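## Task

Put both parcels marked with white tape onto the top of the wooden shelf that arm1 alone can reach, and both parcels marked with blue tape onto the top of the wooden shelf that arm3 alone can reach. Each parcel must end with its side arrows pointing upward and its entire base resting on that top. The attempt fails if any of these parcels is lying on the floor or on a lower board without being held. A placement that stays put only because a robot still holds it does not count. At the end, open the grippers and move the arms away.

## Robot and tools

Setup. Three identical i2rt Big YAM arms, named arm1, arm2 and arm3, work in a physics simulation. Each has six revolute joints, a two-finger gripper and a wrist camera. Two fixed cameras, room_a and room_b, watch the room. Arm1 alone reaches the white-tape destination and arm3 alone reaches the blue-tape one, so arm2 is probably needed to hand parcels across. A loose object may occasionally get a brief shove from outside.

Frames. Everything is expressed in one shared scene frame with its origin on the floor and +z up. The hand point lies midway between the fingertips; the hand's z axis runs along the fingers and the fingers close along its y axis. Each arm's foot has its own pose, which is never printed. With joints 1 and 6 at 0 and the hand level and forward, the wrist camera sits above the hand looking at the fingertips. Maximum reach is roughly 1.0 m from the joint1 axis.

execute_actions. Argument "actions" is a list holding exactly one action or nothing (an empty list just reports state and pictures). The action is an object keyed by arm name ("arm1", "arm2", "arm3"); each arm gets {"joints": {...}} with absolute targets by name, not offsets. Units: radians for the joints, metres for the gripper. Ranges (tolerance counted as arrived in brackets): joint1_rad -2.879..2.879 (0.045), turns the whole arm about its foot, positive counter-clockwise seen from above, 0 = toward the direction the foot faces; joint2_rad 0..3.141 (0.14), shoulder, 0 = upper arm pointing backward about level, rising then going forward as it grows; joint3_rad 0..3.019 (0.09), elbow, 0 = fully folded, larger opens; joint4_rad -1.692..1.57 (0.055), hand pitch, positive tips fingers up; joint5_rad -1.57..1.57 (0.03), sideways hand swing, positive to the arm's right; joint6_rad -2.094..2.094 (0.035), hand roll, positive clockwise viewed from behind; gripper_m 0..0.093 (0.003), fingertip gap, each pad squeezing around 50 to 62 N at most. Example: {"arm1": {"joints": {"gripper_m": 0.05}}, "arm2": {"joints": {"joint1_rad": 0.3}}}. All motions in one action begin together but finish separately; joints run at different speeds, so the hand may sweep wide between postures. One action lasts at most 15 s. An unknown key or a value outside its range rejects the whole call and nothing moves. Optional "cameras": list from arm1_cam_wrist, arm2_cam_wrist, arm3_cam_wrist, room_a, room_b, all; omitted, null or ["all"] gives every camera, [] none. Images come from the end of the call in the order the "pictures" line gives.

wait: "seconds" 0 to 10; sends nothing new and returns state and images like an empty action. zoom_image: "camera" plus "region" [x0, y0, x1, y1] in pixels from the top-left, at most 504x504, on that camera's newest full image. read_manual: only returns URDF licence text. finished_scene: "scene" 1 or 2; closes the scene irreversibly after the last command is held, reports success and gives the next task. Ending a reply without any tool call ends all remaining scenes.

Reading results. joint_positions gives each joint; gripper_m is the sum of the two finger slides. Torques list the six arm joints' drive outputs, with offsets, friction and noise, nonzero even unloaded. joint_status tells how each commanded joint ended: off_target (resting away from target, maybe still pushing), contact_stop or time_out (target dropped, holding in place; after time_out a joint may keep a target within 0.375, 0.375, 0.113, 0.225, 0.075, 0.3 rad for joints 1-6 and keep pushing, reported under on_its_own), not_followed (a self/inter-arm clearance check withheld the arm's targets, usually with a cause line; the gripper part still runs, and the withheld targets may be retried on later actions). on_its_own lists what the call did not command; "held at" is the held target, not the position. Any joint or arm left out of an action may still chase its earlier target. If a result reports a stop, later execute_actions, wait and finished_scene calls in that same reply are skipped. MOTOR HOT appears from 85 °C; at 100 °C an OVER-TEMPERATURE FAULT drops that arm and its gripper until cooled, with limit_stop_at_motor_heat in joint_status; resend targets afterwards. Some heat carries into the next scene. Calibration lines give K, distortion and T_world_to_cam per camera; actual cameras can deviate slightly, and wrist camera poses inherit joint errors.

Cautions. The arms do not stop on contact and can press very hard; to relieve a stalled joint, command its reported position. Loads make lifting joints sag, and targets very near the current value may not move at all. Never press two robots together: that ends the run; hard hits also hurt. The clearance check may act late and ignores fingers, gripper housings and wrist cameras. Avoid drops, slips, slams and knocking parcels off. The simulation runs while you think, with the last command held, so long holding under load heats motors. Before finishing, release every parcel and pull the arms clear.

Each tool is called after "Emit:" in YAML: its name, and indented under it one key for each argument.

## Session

Emit:
execute_actions:
  actions: []

Scene clock: 0.00 s.
Joint torques (N m, as the arm reports them, + toward a larger angle): no reading
arm1.joint_positions: joint1_rad=-0.821 joint2_rad=+0.497 joint3_rad=+1.621 joint4_rad=-1.613 joint5_rad=+0.150 joint6_rad=+0.222 gripper_m=+0.094
arm1.joint_status: not commanded
arm1.hand: x=-0.6229 y=-1.0866 z=+1.4876 quat_wxyz=(-0.342, -0.713, -0.477, +0.385) (m; scene frame)
arm2.joint_positions: joint1_rad=+0.639 joint2_rad=+0.556 joint3_rad=+1.336 joint4_rad=-1.485 joint5_rad=-0.117 joint6_rad=+0.794 gripper_m=+0.095
arm2.joint_status: not commanded
arm2.hand: x=+0.1589 y=-0.2044 z=+1.3890 quat_wxyz=(+0.251, +0.882, -0.218, -0.334) (m; scene frame)
arm3.joint_positions: joint1_rad=+0.216 joint2_rad=+0.557 joint3_rad=+1.344 joint4_rad=-1.358 joint5_rad=+0.113 joint6_rad=+0.601 gripper_m=+0.095
arm3.joint_status: not commanded
arm3.hand: x=+0.0341 y=+1.0763 z=+1.3662 quat_wxyz=(-0.160, -0.861, +0.166, +0.453) (m; scene frame)
pictures: arm1_cam_wrist, arm2_cam_wrist, arm3_cam_wrist, room_a, room_b
camera_calibration (this result's frames):
arm1_cam_wrist: T_world_to_cam=[[-0.939549, 0.316492, -0.130695, -0.0479041], [0.341264, 0.834216, -0.433155, 1.76661], [-0.0280623, -0.451572, -0.891793, 0.940071], [0, 0, 0, 1]] pos_world=[-0.621508, -1.03406, 1.5973]
arm2_cam_wrist: T_world_to_cam=[[0.221961, 0.781519, -0.583062, 0.931023], [0.961111, -0.27613, -0.00423921, -0.197477], [-0.164314, -0.559446, -0.812417, 1.16126], [0, 0, 0, 1]] pos_world=[0.173958, -0.132477, 1.48544]
arm3_cam_wrist: T_world_to_cam=[[0.133452, 0.893479, -0.428819, -0.381599], [0.91793, -0.274558, -0.286396, 0.659456], [-0.373624, -0.355406, -0.856791, 1.68854], [0, 0, 0, 1]] pos_world=[0.0764712, 1.12213, 1.47196]
Images, in order (width x height): arm1_cam_wrist 896x504, arm2_cam_wrist 896x504, arm3_cam_wrist 896x504, room_a 896x504, room_b 896x504.

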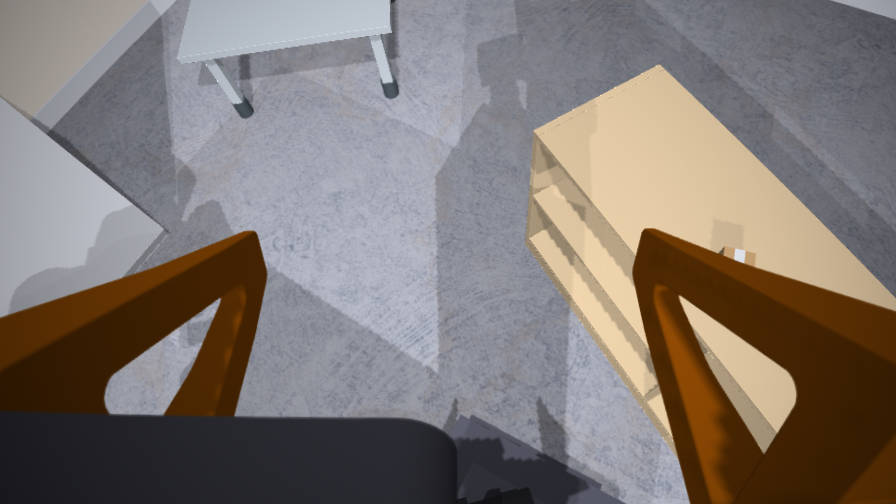

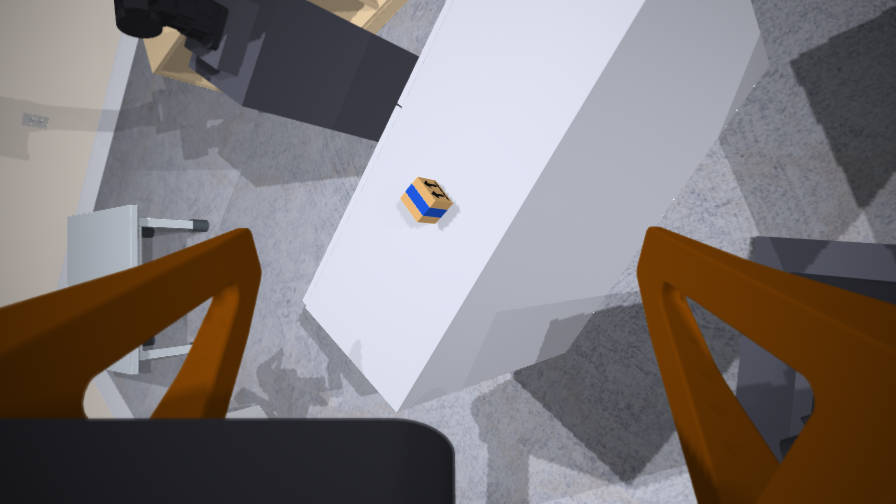

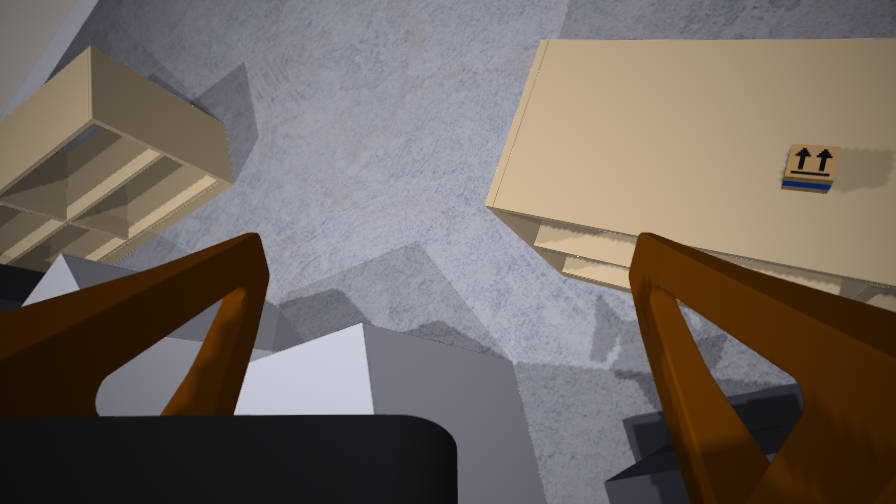

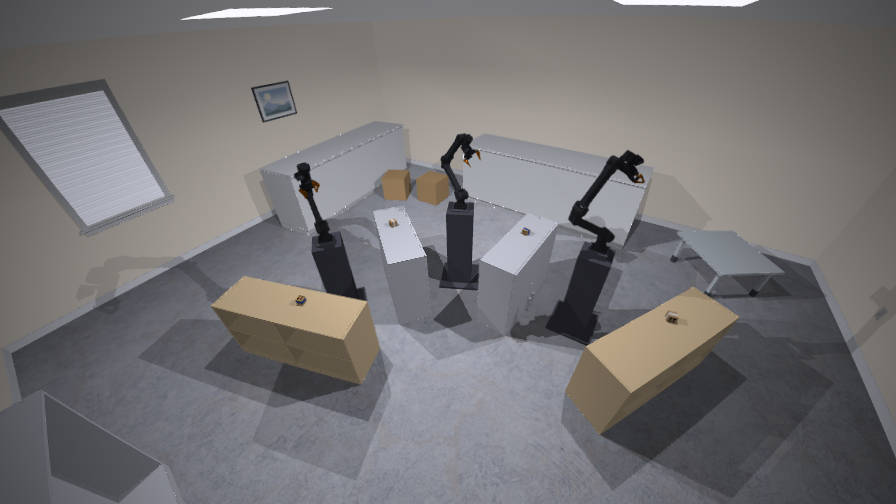

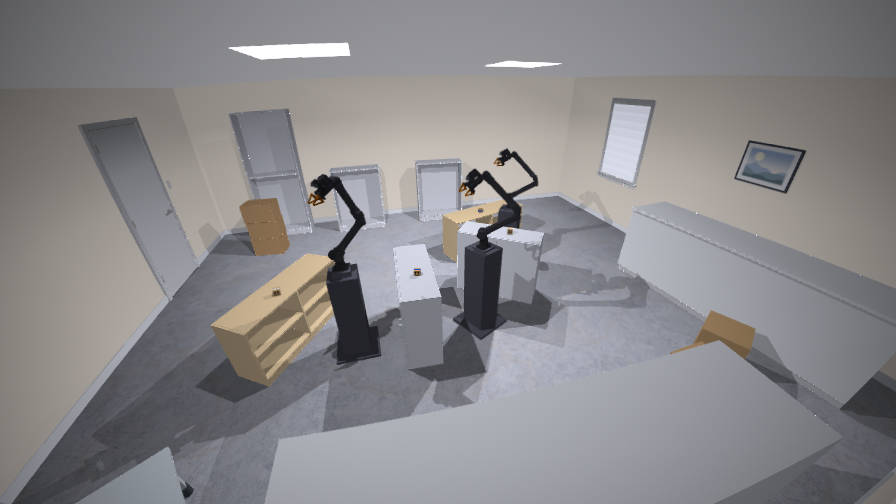

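Emit:
zoom_image:
  camera: "room_a"
  region: [630, 285, 710, 345]

Emit:
zoom_image:
  camera: "room_a"
  region: [485, 205, 565, 265]

Emit:
zoom_image:
  camera: "room_a"
  region: [355, 195, 435, 255]

Emit:
zoom_image:
  camera: "room_a"
  region: [260, 270, 340, 330]

Emit:
zoom_image:
  camera: "room_b"
  region: [240, 260, 320, 320]

Emit:
zoom_image:
  camera: "room_b"
  region: [380, 240, 460, 300]

Emit:
zoom_image:
  camera: "room_b"
  region: [460, 195, 540, 255]

Emit:
zoom_image:
  camera: "arm2_cam_wrist"
  region: [370, 150, 490, 250]

Region (630, 285, 710, 345) of room_a's 896x504 image, scaled by 6.300, with more detail than that image has; it fills the top 378 rows of this view, and the rest is white.

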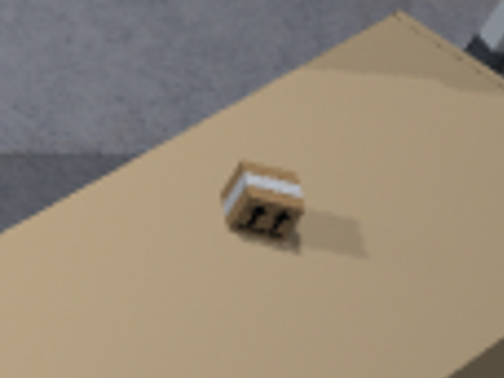

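Region (485, 205, 565, 265) of room_a's 896x504 image, scaled by 6.300, with more detail than that image has; it fills the top 378 rows of this view, and the rest is white.

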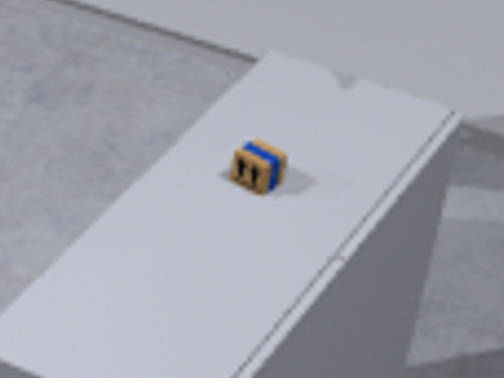

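Region (355, 195, 435, 255) of room_a's 896x504 image, scaled by 6.300, with more detail than that image has; it fills the top 378 rows of this view, and the rest is white.

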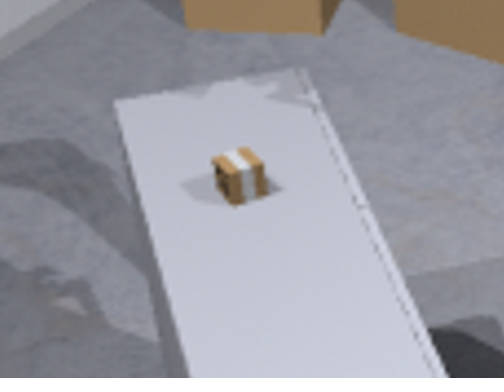

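Region (260, 270, 340, 330) of room_a's 896x504 image, scaled by 6.300, with more detail than that image has; it fills the top 378 rows of this view, and the rest is white.

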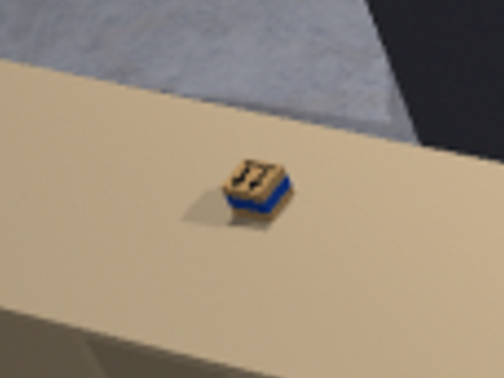

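Region (240, 260, 320, 320) of room_b's 896x504 image, scaled by 6.300, with more detail than that image has; it fills the top 378 rows of this view, and the rest is white.

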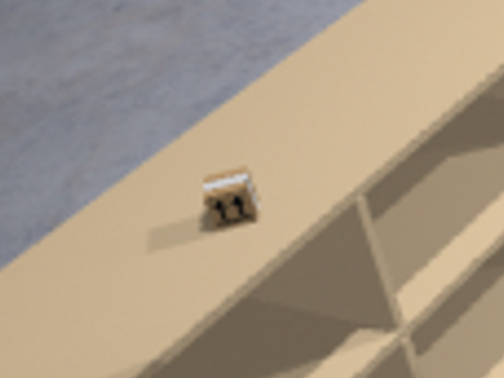

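Region (380, 240, 460, 300) of room_b's 896x504 image, scaled by 6.300, with more detail than that image has; it fills the top 378 rows of this view, and the rest is white.

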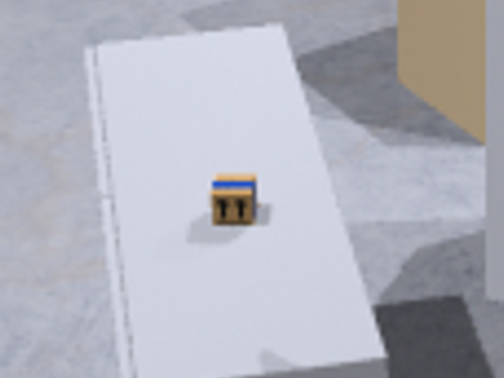

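Region (460, 195, 540, 255) of room_b's 896x504 image, scaled by 6.300, with more detail than that image has; it fills the top 378 rows of this view, and the rest is white.

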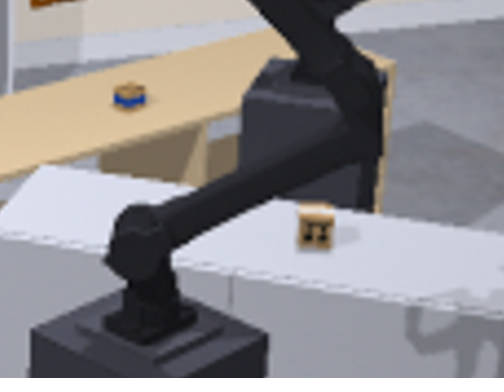

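Region (370, 150, 490, 250) of arm2_cam_wrist's 896x504 image, scaled by 4.200, with more detail than that image has.

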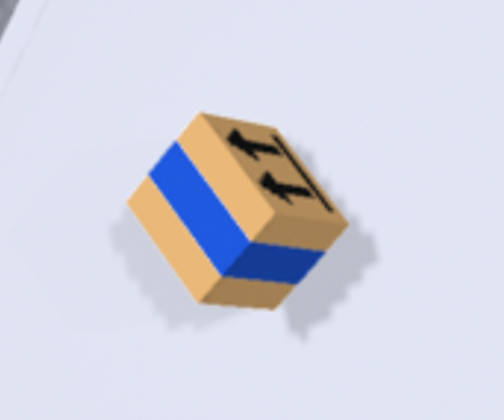

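Emit:
execute_actions:
  actions:
    - {"arm1": {"joints": {"joint1_rad": -1.79, "joint2_rad": 2.0, "joint3_rad": 1.70, "joint4_rad": -0.98, "joint5_rad": 0.0, "joint6_rad": 0.0}}, "arm2": {"joints": {"joint1_rad": 1.275, "joint2_rad": 1.97, "joint3_rad": 1.72, "joint4_rad": -1.31, "joint5_rad": 0.0, "joint6_rad": 0.44}}, "arm3": {"joints": {"joint1_rad": -0.52, "joint2_rad": 2.0, "joint3_rad": 1.32, "joint4_rad": -0.87, "joint5_rad": 0.0, "joint6_rad": 0.0}}}
  cameras: ["arm1_cam_wrist", "arm2_cam_wrist", "arm3_cam_wrist"]

Scene clock: 5.77 s.
Joint torques (N m, as the arm reports them, + toward a larger angle): arm1=[  1.33 -19.51  10.01   1.21   0.01  -0.14] | arm2=[ -0.6  -16.99   8.6   -0.08   0.14  -0.14] | arm3=[  0.41 -17.66   8.33   1.18  -0.08  -0.05]
arm1.joint_positions: joint1_rad=-1.802 joint2_rad=+1.982 joint3_rad=+1.681 joint4_rad=-0.984 joint5_rad=-0.001 joint6_rad=+0.008 gripper_m=+0.094
arm1.joint_status: all done
arm1.hand: x=-1.1751 y=-1.3087 z=+0.9883 quat_wxyz=(-0.033, -0.959, -0.245, +0.138) (m; scene frame)
arm2.joint_positions: joint1_rad=+1.281 joint2_rad=+1.973 joint3_rad=+1.703 joint4_rad=-1.309 joint5_rad=+0.001 joint6_rad=+0.451 gripper_m=+0.095
arm2.joint_status: all done
arm2.hand: x=-0.0300 y=-0.6004 z=+0.9905 quat_wxyz=(-0.006, +0.975, +0.220, +0.008) (m; scene frame)
arm3.joint_positions: joint1_rad=-0.527 joint2_rad=+1.983 joint3_rad=+1.312 joint4_rad=-0.873 joint5_rad=+0.000 joint6_rad=+0.007 gripper_m=+0.095
arm3.joint_status: all done
arm3.hand: x=-0.2406 y=+1.3573 z=+0.8062 quat_wxyz=(+0.003, -0.973, +0.232, +0.012) (m; scene frame)
pictures: arm1_cam_wrist, arm2_cam_wrist, arm3_cam_wrist
camera_calibration (this result's frames):
arm1_cam_wrist: T_world_to_cam=[[-0.469268, 0.883056, 0.000267462, 0.602921], [0.832586, 0.442346, 0.333362, 1.23106], [0.294259, 0.156659, -0.942799, 1.60423], [0, 0, 0, 1]] pos_world=[-1.21409, -1.32829, 1.10192]
arm2_cam_wrist: T_world_to_cam=[[-0.430291, 0.902565, 0.0150193, 0.510843], [0.725565, 0.335913, 0.600597, -0.365654], [0.537033, 0.269329, -0.799411, 1.09067], [0, 0, 0, 1]] pos_world=[-0.10061, -0.631991, 1.08383]
arm3_cam_wrist: T_world_to_cam=[[0.450099, 0.892938, -0.0085321, -1.09802], [0.74428, -0.369852, 0.556109, 0.236714], [0.493415, -0.256654, -0.831065, 1.25972], [0, 0, 0, 1]] pos_world=[-0.303533, 1.39132, 0.905906]
Images, in order (width x height): arm1_cam_wrist 896x504, arm2_cam_wrist 896x504, arm3_cam_wrist 896x504.

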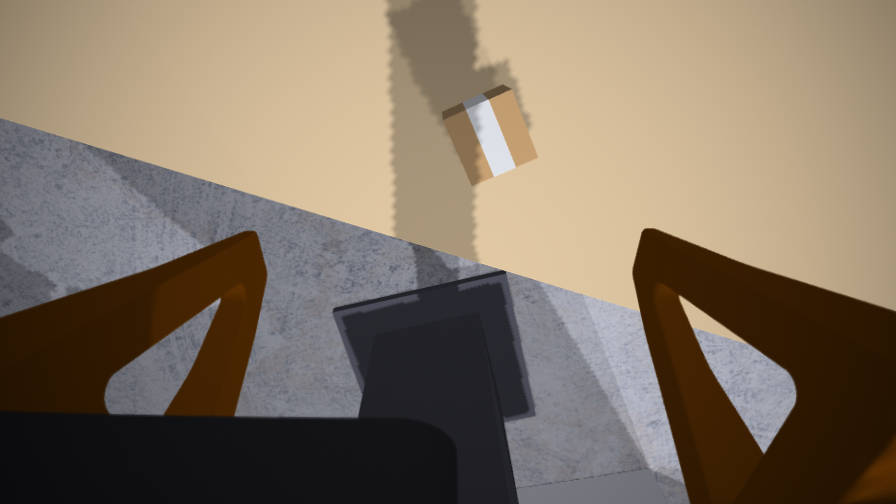

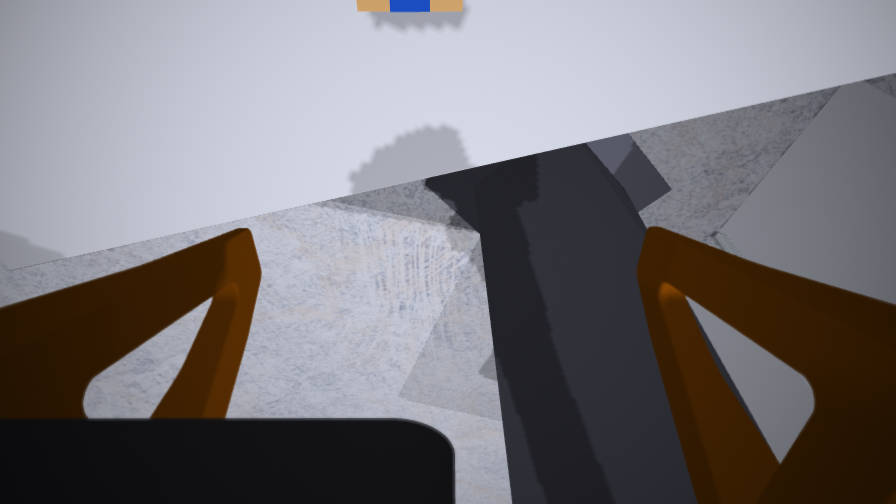

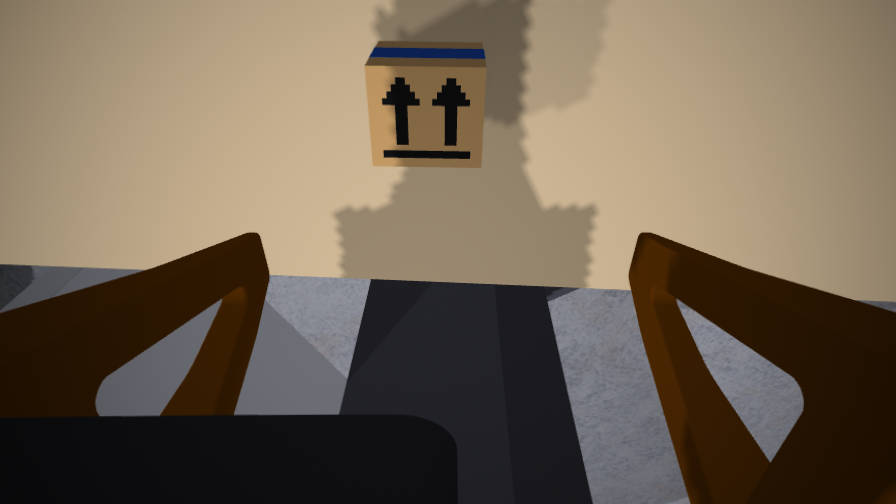

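Emit:
execute_actions:
  actions:
    - {"arm2": {"joints": {"joint1_rad": 1.26, "joint2_rad": 2.30, "joint3_rad": 1.72, "joint4_rad": -0.98}}, "arm3": {"joints": {"joint1_rad": -0.49, "joint2_rad": 2.465, "joint3_rad": 1.63, "joint4_rad": -1.075}}}
  cameras: ["arm1_cam_wrist", "arm2_cam_wrist", "arm3_cam_wrist"]

Emit:
zoom_image:
  camera: "arm1_cam_wrist"
  region: [420, 70, 560, 200]

Scene clock: 8.73 s.
Joint torques (N m, as the arm reports them, + toward a larger angle): arm1=[  1.02 -18.98  10.03   1.21   0.01  -0.14] | arm2=[ -0.04 -18.6    7.34   0.33   0.22  -0.13] | arm3=[ -0.25 -22.59   7.54  -0.07  -0.08  -0.03]
arm1.joint_positions: joint1_rad=-1.802 joint2_rad=+1.982 joint3_rad=+1.681 joint4_rad=-0.984 joint5_rad=-0.001 joint6_rad=+0.008 gripper_m=+0.094
arm1.joint_status: not commanded
arm1.hand: x=-1.1751 y=-1.3087 z=+0.9883 quat_wxyz=(-0.033, -0.959, -0.245, +0.138) (m; scene frame)
arm2.joint_positions: joint1_rad=+1.255 joint2_rad=+2.294 joint3_rad=+1.706 joint4_rad=-0.989 joint5_rad=-0.001 joint6_rad=+0.451 gripper_m=+0.095
arm2.joint_status: all done
arm2.hand: x=-0.0668 y=-0.6201 z=+0.7971 quat_wxyz=(-0.004, +0.978, +0.207, +0.008) (m; scene frame)
arm3.joint_positions: joint1_rad=-0.490 joint2_rad=+2.467 joint3_rad=+1.605 joint4_rad=-1.068 joint5_rad=+0.000 joint6_rad=+0.007 gripper_m=+0.095
arm3.joint_status: all done
arm3.hand: x=-0.2314 y=+1.3313 z=+0.6331 quat_wxyz=(-0.037, -0.961, +0.211, -0.175) (m; scene frame)
pictures: arm1_cam_wrist, arm2_cam_wrist, arm3_cam_wrist
camera_calibration (this result's frames):
arm1_cam_wrist: T_world_to_cam=[[-0.469268, 0.883056, 0.000267462, 0.602921], [0.832586, 0.442346, 0.333362, 1.23106], [0.294259, 0.156659, -0.942799, 1.60423], [0, 0, 0, 1]] pos_world=[-1.21409, -1.32829, 1.10192]
arm2_cam_wrist: T_world_to_cam=[[-0.406009, 0.913778, 0.0129331, 0.52589], [0.734128, 0.317694, 0.600105, -0.226584], [0.544254, 0.253143, -0.799817, 0.951938], [0, 0, 0, 1]] pos_world=[-0.138238, -0.649539, 0.890548]
arm3_cam_wrist: T_world_to_cam=[[0.419265, 0.907844, -0.00595717, -1.10907], [0.511239, -0.23067, 0.827905, -0.0947872], [0.750235, -0.350157, -0.560837, 1.11753], [0, 0, 0, 1]] pos_world=[-0.324957, 1.37631, 0.698621]
Images, in order (width x height): arm1_cam_wrist 896x504, arm2_cam_wrist 896x504, arm3_cam_wrist 896x504.

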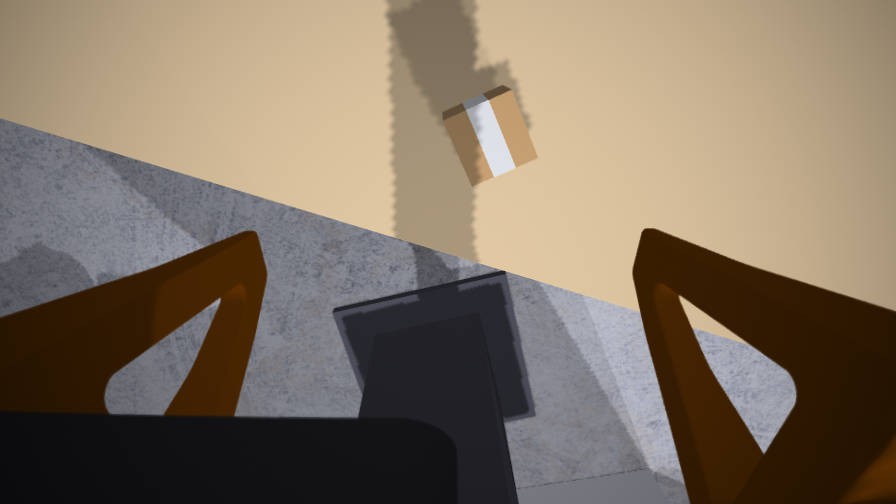

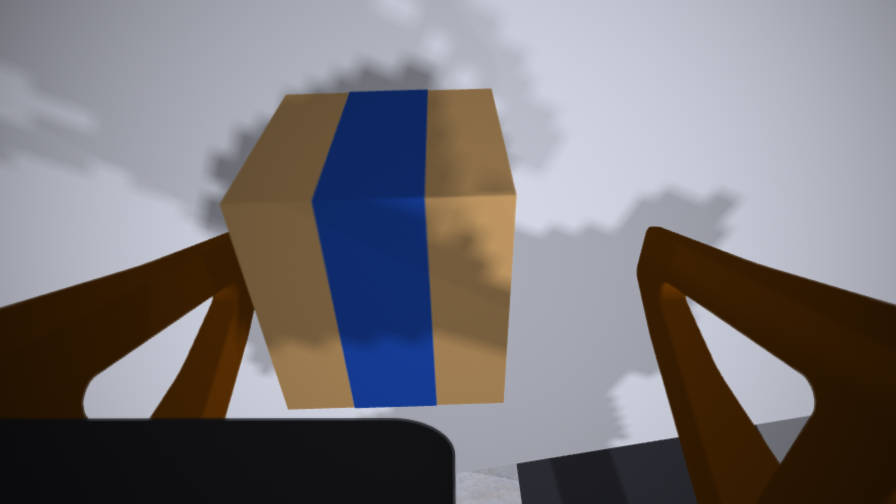

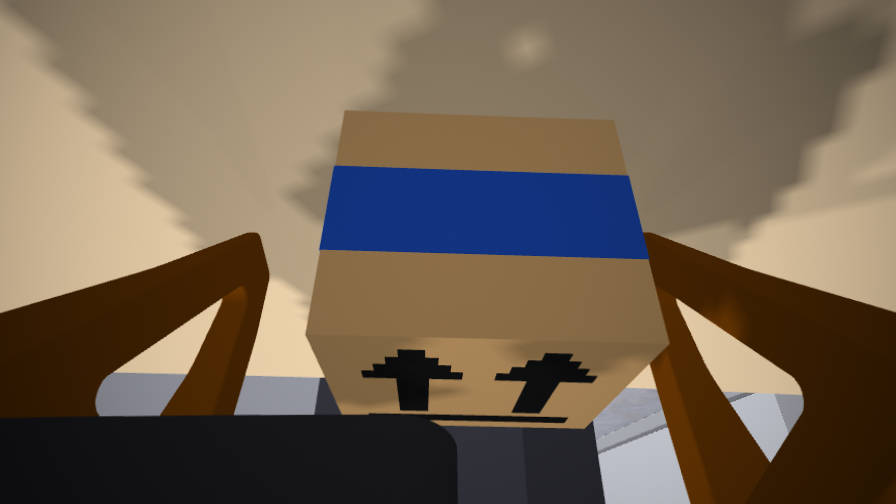

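Region (420, 70, 560, 200) of arm1_cam_wrist's 896x504 image, scaled by 3.600, with more detail than that image has; it fills the top 468 rows of this view, and the rest is white.

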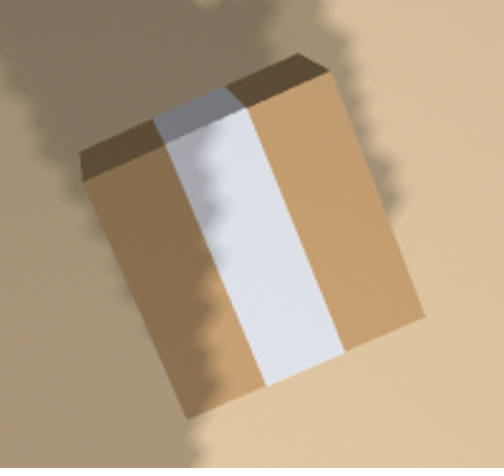

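Emit:
execute_actions:
  actions:
    - {"arm2": {"joints": {"gripper_m": 0.03}}, "arm3": {"joints": {"gripper_m": 0.03}}}
  cameras: ["arm2_cam_wrist", "arm3_cam_wrist"]

Scene clock: 10.07 s.
Joint torques (N m, as the arm reports them, + toward a larger angle): arm1=[  0.93 -18.89  10.06   1.2    0.03  -0.14] | arm2=[  0.16 -18.48   7.26   0.28   0.22  -0.12] | arm3=[  0.01 -22.85   7.52   0.01  -0.09  -0.03]
arm1.joint_positions: joint1_rad=-1.802 joint2_rad=+1.982 joint3_rad=+1.681 joint4_rad=-0.984 joint5_rad=-0.001 joint6_rad=+0.008 gripper_m=+0.094
arm1.joint_status: not commanded
arm1.hand: x=-1.1751 y=-1.3087 z=+0.9883 quat_wxyz=(-0.033, -0.959, -0.245, +0.138) (m; scene frame)
arm2.joint_positions: joint1_rad=+1.255 joint2_rad=+2.294 joint3_rad=+1.706 joint4_rad=-0.989 joint5_rad=-0.001 joint6_rad=+0.451 gripper_m=+0.049
arm2.joint_status: gripper_m off_target (ended at +0.049, target +0.030)
arm2.hand: x=-0.0669 y=-0.6201 z=+0.7971 quat_wxyz=(-0.005, +0.978, +0.207, +0.008) (m; scene frame)
arm3.joint_positions: joint1_rad=-0.490 joint2_rad=+2.467 joint3_rad=+1.605 joint4_rad=-1.068 joint5_rad=+0.000 joint6_rad=+0.007 gripper_m=+0.056
arm3.joint_status: gripper_m off_target (ended at +0.056, target +0.030)
arm3.hand: x=-0.2313 y=+1.3313 z=+0.6331 quat_wxyz=(-0.037, -0.961, +0.210, -0.176) (m; scene frame)
pictures: arm2_cam_wrist, arm3_cam_wrist
camera_calibration (this result's frames):
arm2_cam_wrist: T_world_to_cam=[[-0.406709, 0.913462, 0.0132633, 0.525325], [0.734053, 0.318117, 0.599973, -0.226198], [0.543833, 0.25375, -0.79991, 0.952377], [0, 0, 0, 1]] pos_world=[-0.138239, -0.649573, 0.890561]
arm3_cam_wrist: T_world_to_cam=[[0.418942, 0.907992, -0.00608885, -1.10926], [0.511079, -0.230256, 0.828118, -0.0955874], [0.750523, -0.350046, -0.56052, 1.1172], [0, 0, 0, 1]] pos_world=[-0.324912, 1.37626, 0.698614]
Images, in order (width x height): arm2_cam_wrist 896x504, arm3_cam_wrist 896x504.

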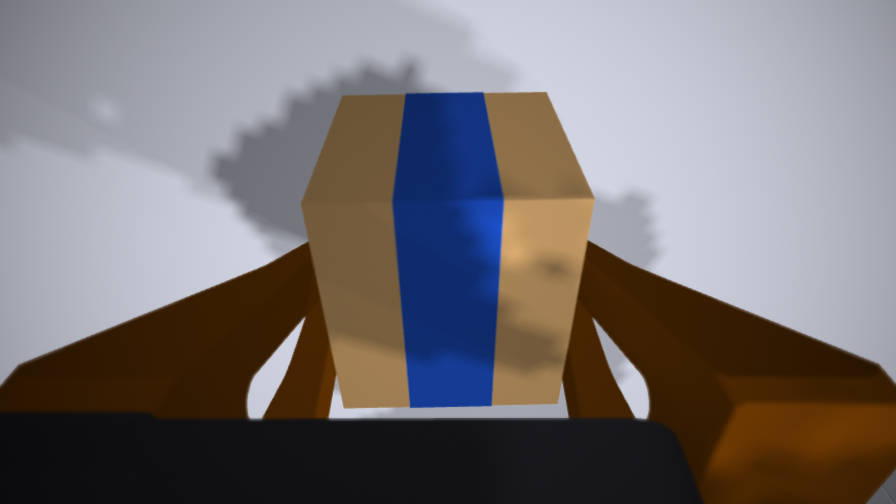

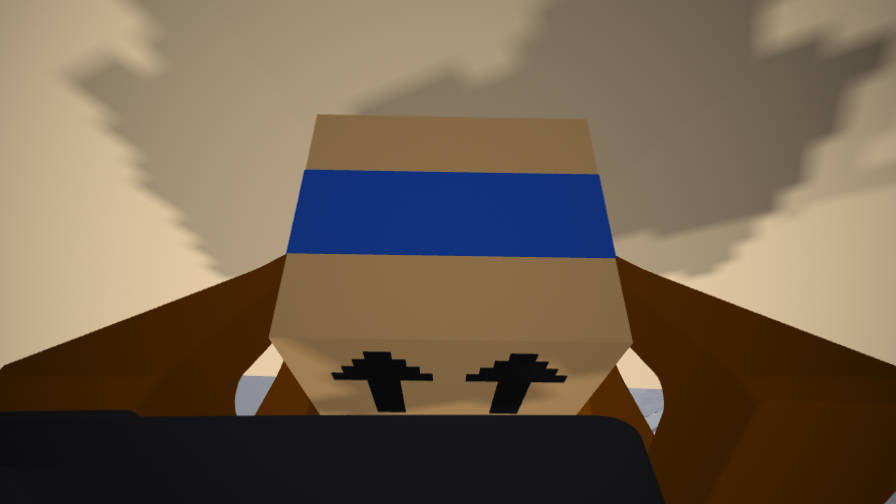

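Emit:
execute_actions:
  actions:
    - {"arm1": {"joints": {"joint2_rad": 2.17}}, "arm2": {"joints": {"joint1_rad": -0.86, "joint2_rad": 2.235, "joint3_rad": 1.88, "joint4_rad": -1.20, "joint6_rad": 0.50, "gripper_m": 0.03}}, "arm3": {"joints": {"joint2_rad": 2.15, "joint3_rad": 1.14, "joint4_rad": 1.14, "gripper_m": 0.03}}}

Scene clock: 14.27 s.
Joint torques (N m, as the arm reports them, + toward a larger angle): arm1=[  0.94 -21.95   8.99   0.85   0.02  -0.14] | arm2=[ -0.83 -18.59   8.35  -0.31   0.13   0.12] | arm3=[ -0.29 -18.92   7.63   3.3   -0.06  -0.03]
arm1.joint_positions: joint1_rad=-1.802 joint2_rad=+2.175 joint3_rad=+1.681 joint4_rad=-0.984 joint5_rad=-0.001 joint6_rad=+0.008 gripper_m=+0.094
arm1.joint_status: all done
arm1.hand: x=-1.1602 y=-1.2993 z=+0.8649 quat_wxyz=(-0.009, -0.968, -0.247, +0.045) (m; scene frame)
arm2.joint_positions: joint1_rad=-0.855 joint2_rad=+2.227 joint3_rad=+1.866 joint4_rad=-1.190 joint5_rad=+0.001 joint6_rad=+0.491 gripper_m=+0.049
arm2.joint_status: gripper_m off_target (ended at +0.049, target +0.030); the others done
arm2.hand: x=+0.1307 y=+0.4999 z=+0.9041 quat_wxyz=(-0.010, +0.648, -0.762, -0.009) (m; scene frame)
arm3.joint_positions: joint1_rad=-0.490 joint2_rad=+2.138 joint3_rad=+1.127 joint4_rad=+1.121 joint5_rad=+0.000 joint6_rad=+0.007 gripper_m=+0.056
arm3.joint_status: gripper_m off_target (ended at +0.056, target +0.030); the others done
arm3.hand: x=-0.4212 y=+1.4172 z=+0.9559 quat_wxyz=(+0.154, -0.652, +0.143, +0.728) (m; scene frame)
pictures: arm1_cam_wrist, arm2_cam_wrist, arm3_cam_wrist, room_a, room_b
camera_calibration (this result's frames):
arm1_cam_wrist: T_world_to_cam=[[-0.468342, 0.883538, 0.00395933, 0.600205], [0.762334, 0.401821, 0.507332, 0.970987], [0.446657, 0.240623, -0.861741, 1.6978], [0, 0, 0, 1]] pos_world=[-1.21745, -1.329, 0.968077]
arm2_cam_wrist: T_world_to_cam=[[0.987106, -0.159907, 0.00714333, -0.0588285], [-0.135978, -0.814178, 0.564468, -0.0797618], [-0.0844465, -0.558161, -0.825424, 1.15737], [0, 0, 0, 1]] pos_world=[0.14496, 0.571654, 1.00077]
arm3_cam_wrist: T_world_to_cam=[[0.403974, 0.91476, -0.00441981, -1.12325], [0.441512, -0.199207, -0.874862, 1.30854], [-0.801169, 0.35147, -0.484352, -0.249829], [0, 0, 0, 1]] pos_world=[-0.32413, 1.37598, 1.01882]
Images, in order (width x height): arm1_cam_wrist 896x504, arm2_cam_wrist 896x504, arm3_cam_wrist 896x504, room_a 896x504, room_b 896x504.

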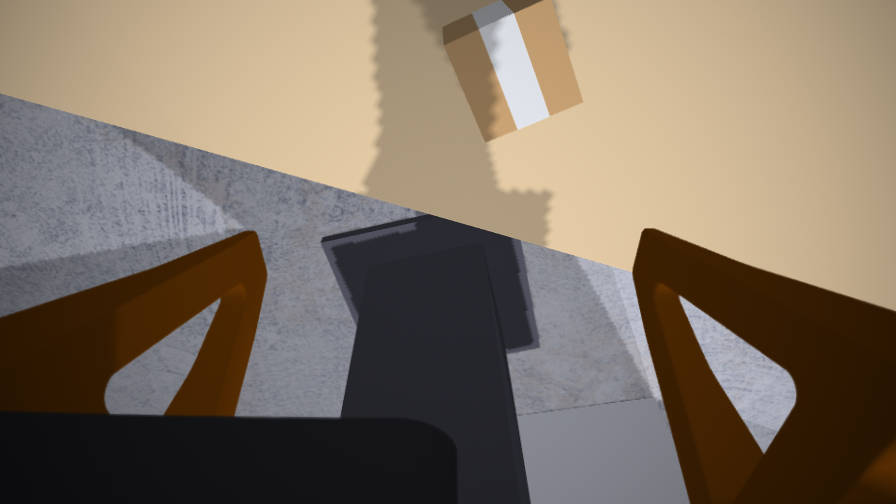

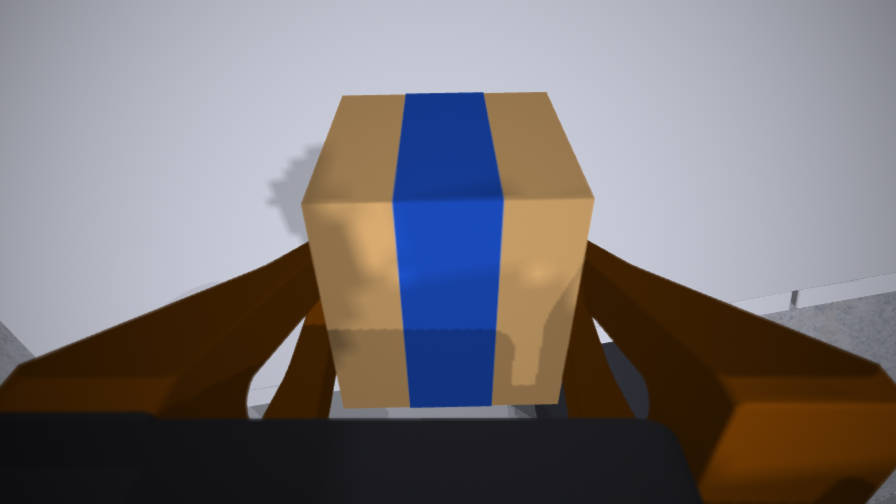

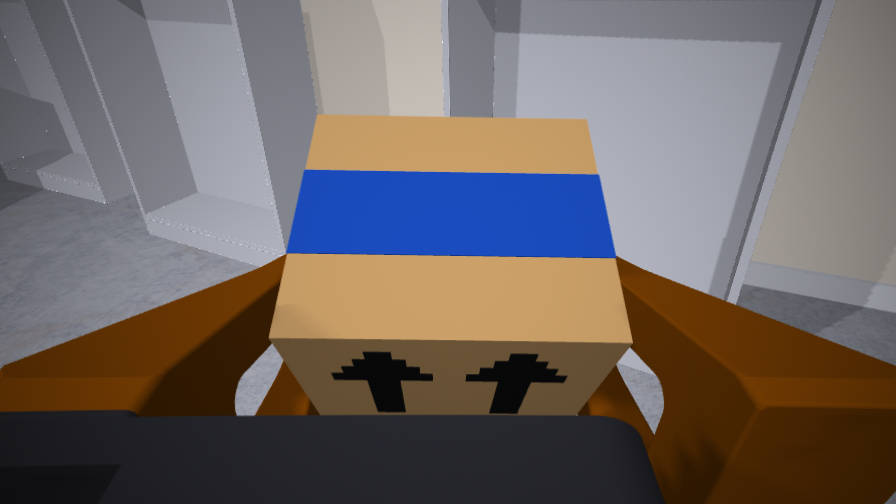

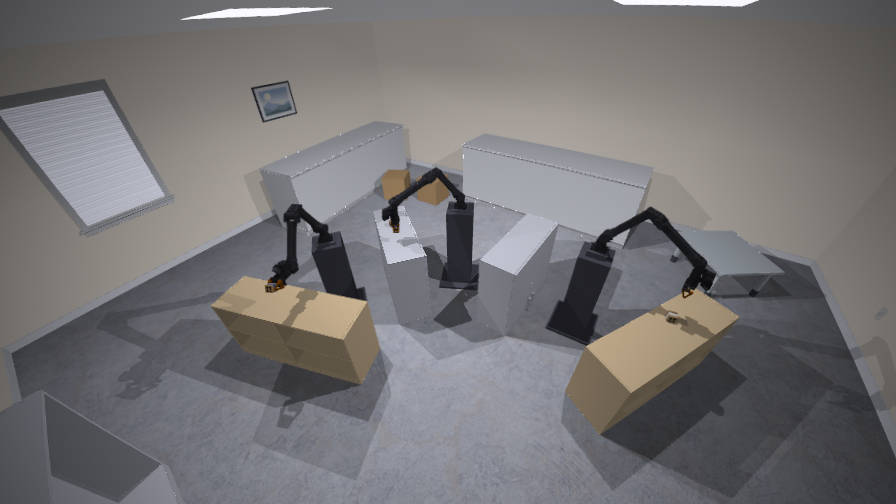

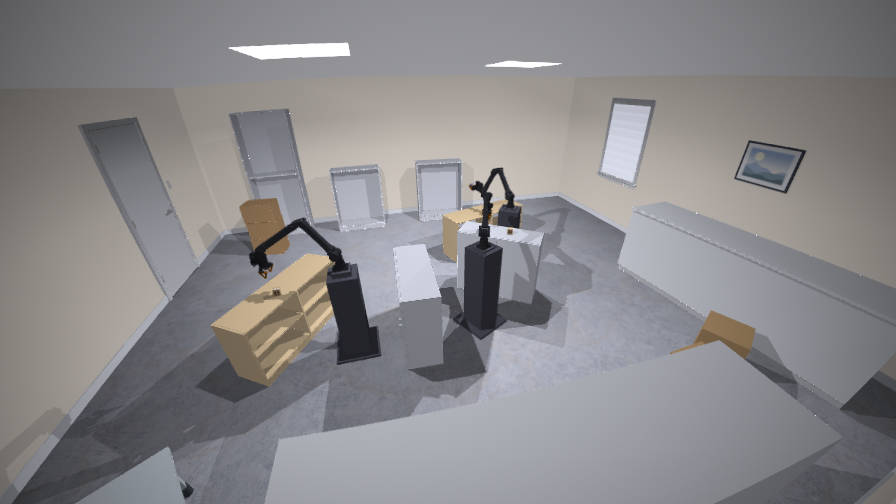

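Emit:
zoom_image:
  camera: "room_a"
  region: [360, 195, 570, 345]

Emit:
zoom_image:
  camera: "room_b"
  region: [380, 200, 560, 380]

Region (360, 195, 570, 345) of room_a's 896x504 image, scaled by 2.400, with more detail than that image has; it fills the top 360 rows of this view, and the rest is white.

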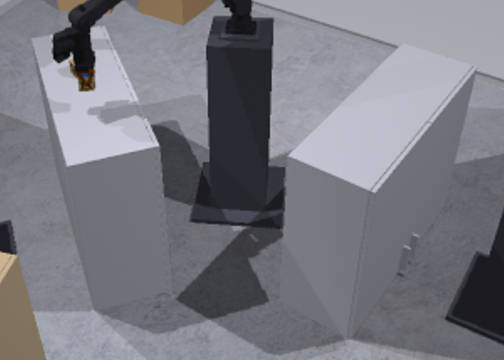

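Region (380, 200, 560, 380) of room_b's 896x504 image, scaled by 2.800, with more detail than that image has.

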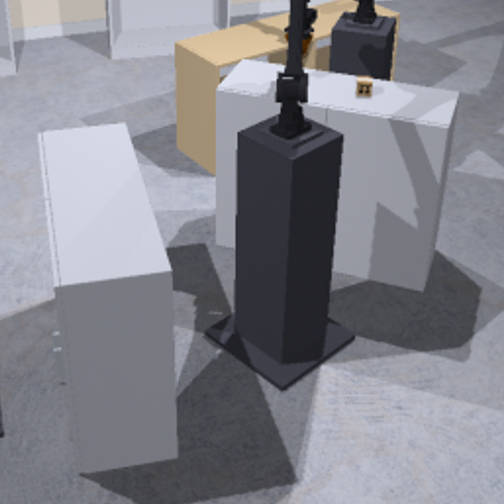

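Emit:
execute_actions:
  actions:
    - {"arm1": {"joints": {"joint1_rad": -1.2, "joint2_rad": 1.7, "joint3_rad": 1.3, "joint4_rad": -0.4}}, "arm2": {"joints": {"joint2_rad": 2.385, "joint4_rad": -1.055, "gripper_m": 0.03}}, "arm3": {"joints": {"joint2_rad": 2.61, "gripper_m": 0.03}}}
  cameras: ["arm2_cam_wrist", "arm3_cam_wrist"]

Scene clock: 16.53 s.
Joint torques (N m, as the arm reports them, + toward a larger angle): arm1=[ -1.03 -14.2    9.04   2.03   0.02  -0.12] | arm2=[ -0.52 -20.87   7.68   0.33   0.13   0.13] | arm3=[ -0.28 -20.12   3.6    2.64  -0.07   0.01]
arm1.joint_positions: joint1_rad=-1.188 joint2_rad=+1.674 joint3_rad=+1.300 joint4_rad=-0.410 joint5_rad=-0.002 joint6_rad=+0.005 gripper_m=+0.094
arm1.joint_status: all done
arm1.hand: x=-0.8757 y=-1.5770 z=+1.0717 quat_wxyz=(-0.202, -0.784, -0.491, +0.323) (m; scene frame)
arm2.joint_positions: joint1_rad=-0.857 joint2_rad=+2.385 joint3_rad=+1.866 joint4_rad=-1.064 joint5_rad=+0.001 joint6_rad=+0.491 gripper_m=+0.049
arm2.joint_status: gripper_m off_target (ended at +0.049, target +0.030); the others done
arm2.hand: x=+0.1316 y=+0.5046 z=+0.8013 quat_wxyz=(-0.004, +0.647, -0.763, +0.006) (m; scene frame)
arm3.joint_positions: joint1_rad=-0.490 joint2_rad=+2.620 joint3_rad=+1.128 joint4_rad=+1.140 joint5_rad=+0.000 joint6_rad=+0.002 gripper_m=+0.056
arm3.joint_status: gripper_m off_target (ended at +0.056, target +0.030); the others done
arm3.hand: x=-0.3432 y=+1.3819 z=+0.6339 quat_wxyz=(+0.120, -0.802, +0.174, +0.559) (m; scene frame)
pictures: arm2_cam_wrist, arm3_cam_wrist
camera_calibration (this result's frames):
arm2_cam_wrist: T_world_to_cam=[[0.986597, -0.161684, 0.0220061, -0.0692018], [-0.143646, -0.796612, 0.587176, -0.0438813], [-0.0774066, -0.582467, -0.80916, 1.07352], [0, 0, 0, 1]] pos_world=[0.145069, 0.579147, 0.895942]
arm3_cam_wrist: T_world_to_cam=[[0.40508, 0.914274, -0.00357553, -1.12334], [0.75232, -0.335542, -0.566945, 1.08529], [-0.519543, 0.226968, -0.823748, 0.152942], [0, 0, 0, 1]] pos_world=[-0.281982, 1.35649, 0.737269]
Images, in order (width x height): arm2_cam_wrist 896x504, arm3_cam_wrist 896x504.

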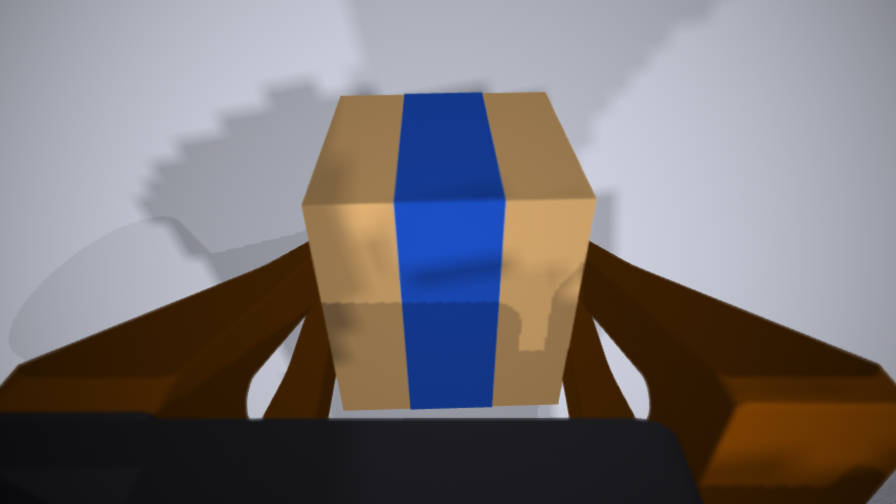

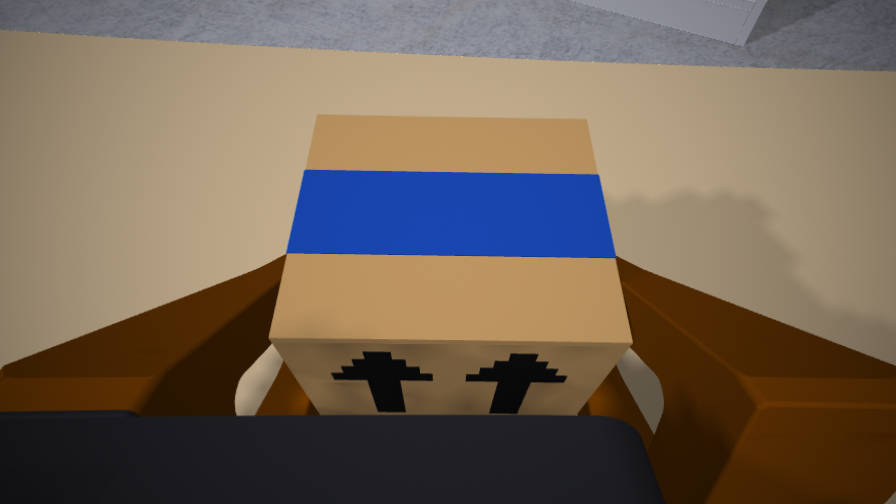

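Emit:
execute_actions:
  actions:
    - {"arm1": {"joints": {"joint1_rad": -0.7}}, "arm2": {"joints": {"gripper_m": 0.093}}, "arm3": {"joints": {"gripper_m": 0.093}}}
  cameras: ["arm2_cam_wrist", "arm3_cam_wrist"]

Scene clock: 17.97 s.
Joint torques (N m, as the arm reports them, + toward a larger angle): arm1=[ -0.88 -14.08   9.02   2.06   0.    -0.11] | arm2=[ -0.58 -19.97   7.72   0.32   0.13   0.13] | arm3=[ -0.26 -20.39   3.54   2.64  -0.07   0.01]
arm1.joint_positions: joint1_rad=-0.688 joint2_rad=+1.674 joint3_rad=+1.300 joint4_rad=-0.410 joint5_rad=-0.001 joint6_rad=+0.005 gripper_m=+0.094
arm1.joint_status: all done
arm1.hand: x=-0.5568 y=-1.6417 z=+1.0703 quat_wxyz=(-0.276, -0.639, -0.669, +0.262) (m; scene frame)
arm2.joint_positions: joint1_rad=-0.857 joint2_rad=+2.385 joint3_rad=+1.866 joint4_rad=-1.064 joint5_rad=+0.001 joint6_rad=+0.491 gripper_m=+0.093
arm2.joint_status: all done
arm2.hand: x=+0.1316 y=+0.5046 z=+0.8013 quat_wxyz=(-0.004, +0.647, -0.763, +0.006) (m; scene frame)
arm3.joint_positions: joint1_rad=-0.490 joint2_rad=+2.620 joint3_rad=+1.128 joint4_rad=+1.140 joint5_rad=+0.000 joint6_rad=+0.002 gripper_m=+0.093
arm3.joint_status: all done
arm3.hand: x=-0.3432 y=+1.3819 z=+0.6339 quat_wxyz=(+0.120, -0.802, +0.174, +0.559) (m; scene frame)
pictures: arm2_cam_wrist, arm3_cam_wrist
camera_calibration (this result's frames):
arm2_cam_wrist: T_world_to_cam=[[0.986597, -0.161684, 0.0220061, -0.0692018], [-0.143646, -0.796612, 0.587176, -0.0438813], [-0.0774066, -0.582467, -0.80916, 1.07352], [0, 0, 0, 1]] pos_world=[0.145069, 0.579147, 0.895942]
arm3_cam_wrist: T_world_to_cam=[[0.40508, 0.914274, -0.00357553, -1.12334], [0.75232, -0.335542, -0.566945, 1.08529], [-0.519543, 0.226968, -0.823748, 0.152942], [0, 0, 0, 1]] pos_world=[-0.281982, 1.35649, 0.737269]
Images, in order (width x height): arm2_cam_wrist 896x504, arm3_cam_wrist 896x504.

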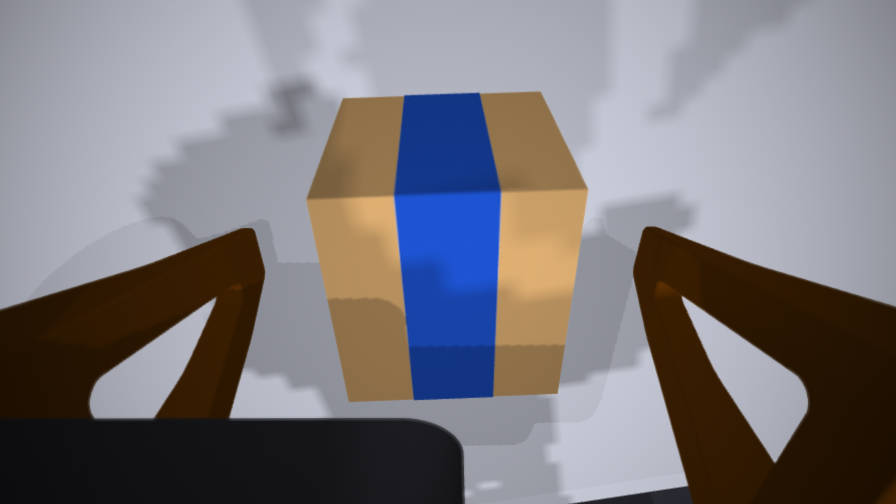

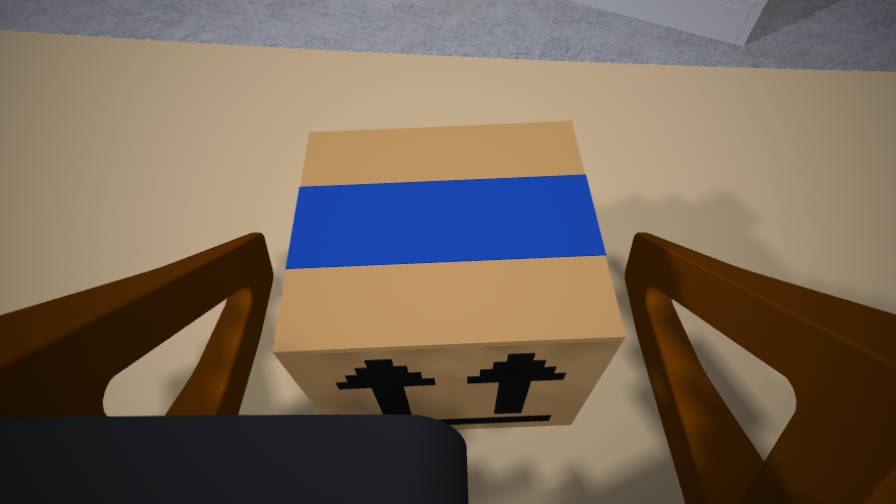

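Emit:
execute_actions:
  actions:
    - {"arm1": {"joints": {"joint1_rad": -0.4}}, "arm2": {"joints": {"joint2_rad": 2.25, "joint4_rad": -1.2}}, "arm3": {"joints": {"joint2_rad": 2.42}}}
  cameras: []

Scene clock: 19.70 s.
Joint torques (N m, as the arm reports them, + toward a larger angle): arm1=[ -1.07 -14.02   9.03   2.03  -0.01  -0.1 ] | arm2=[ -0.58 -18.03   8.29  -0.31   0.13   0.13] | arm3=[ -0.25 -18.21   4.88   2.7   -0.07   0.01]
arm1.joint_positions: joint1_rad=-0.390 joint2_rad=+1.674 joint3_rad=+1.300 joint4_rad=-0.410 joint5_rad=-0.001 joint6_rad=+0.005 gripper_m=+0.094
arm1.joint_status: all done
arm1.hand: x=-0.3650 y=-1.6030 z=+1.0701 quat_wxyz=(-0.312, -0.532, -0.756, +0.217) (m; scene frame)
arm2.joint_positions: joint1_rad=-0.857 joint2_rad=+2.231 joint3_rad=+1.866 joint4_rad=-1.190 joint5_rad=+0.001 joint6_rad=+0.491 gripper_m=+0.093
arm2.joint_status: all done
arm2.hand: x=+0.1320 y=+0.5000 z=+0.9016 quat_wxyz=(-0.009, +0.647, -0.762, -0.007) (m; scene frame)
arm3.joint_positions: joint1_rad=-0.490 joint2_rad=+2.397 joint3_rad=+1.136 joint4_rad=+1.140 joint5_rad=+0.000 joint6_rad=+0.002 gripper_m=+0.093
arm3.joint_status: all done
arm3.hand: x=-0.4002 y=+1.4077 z=+0.7831 quat_wxyz=(+0.139, -0.732, +0.159, +0.648) (m; scene frame)
pictures: none
No camera images: the call's "cameras" was empty. Leave "cameras" out to get every camera's image.


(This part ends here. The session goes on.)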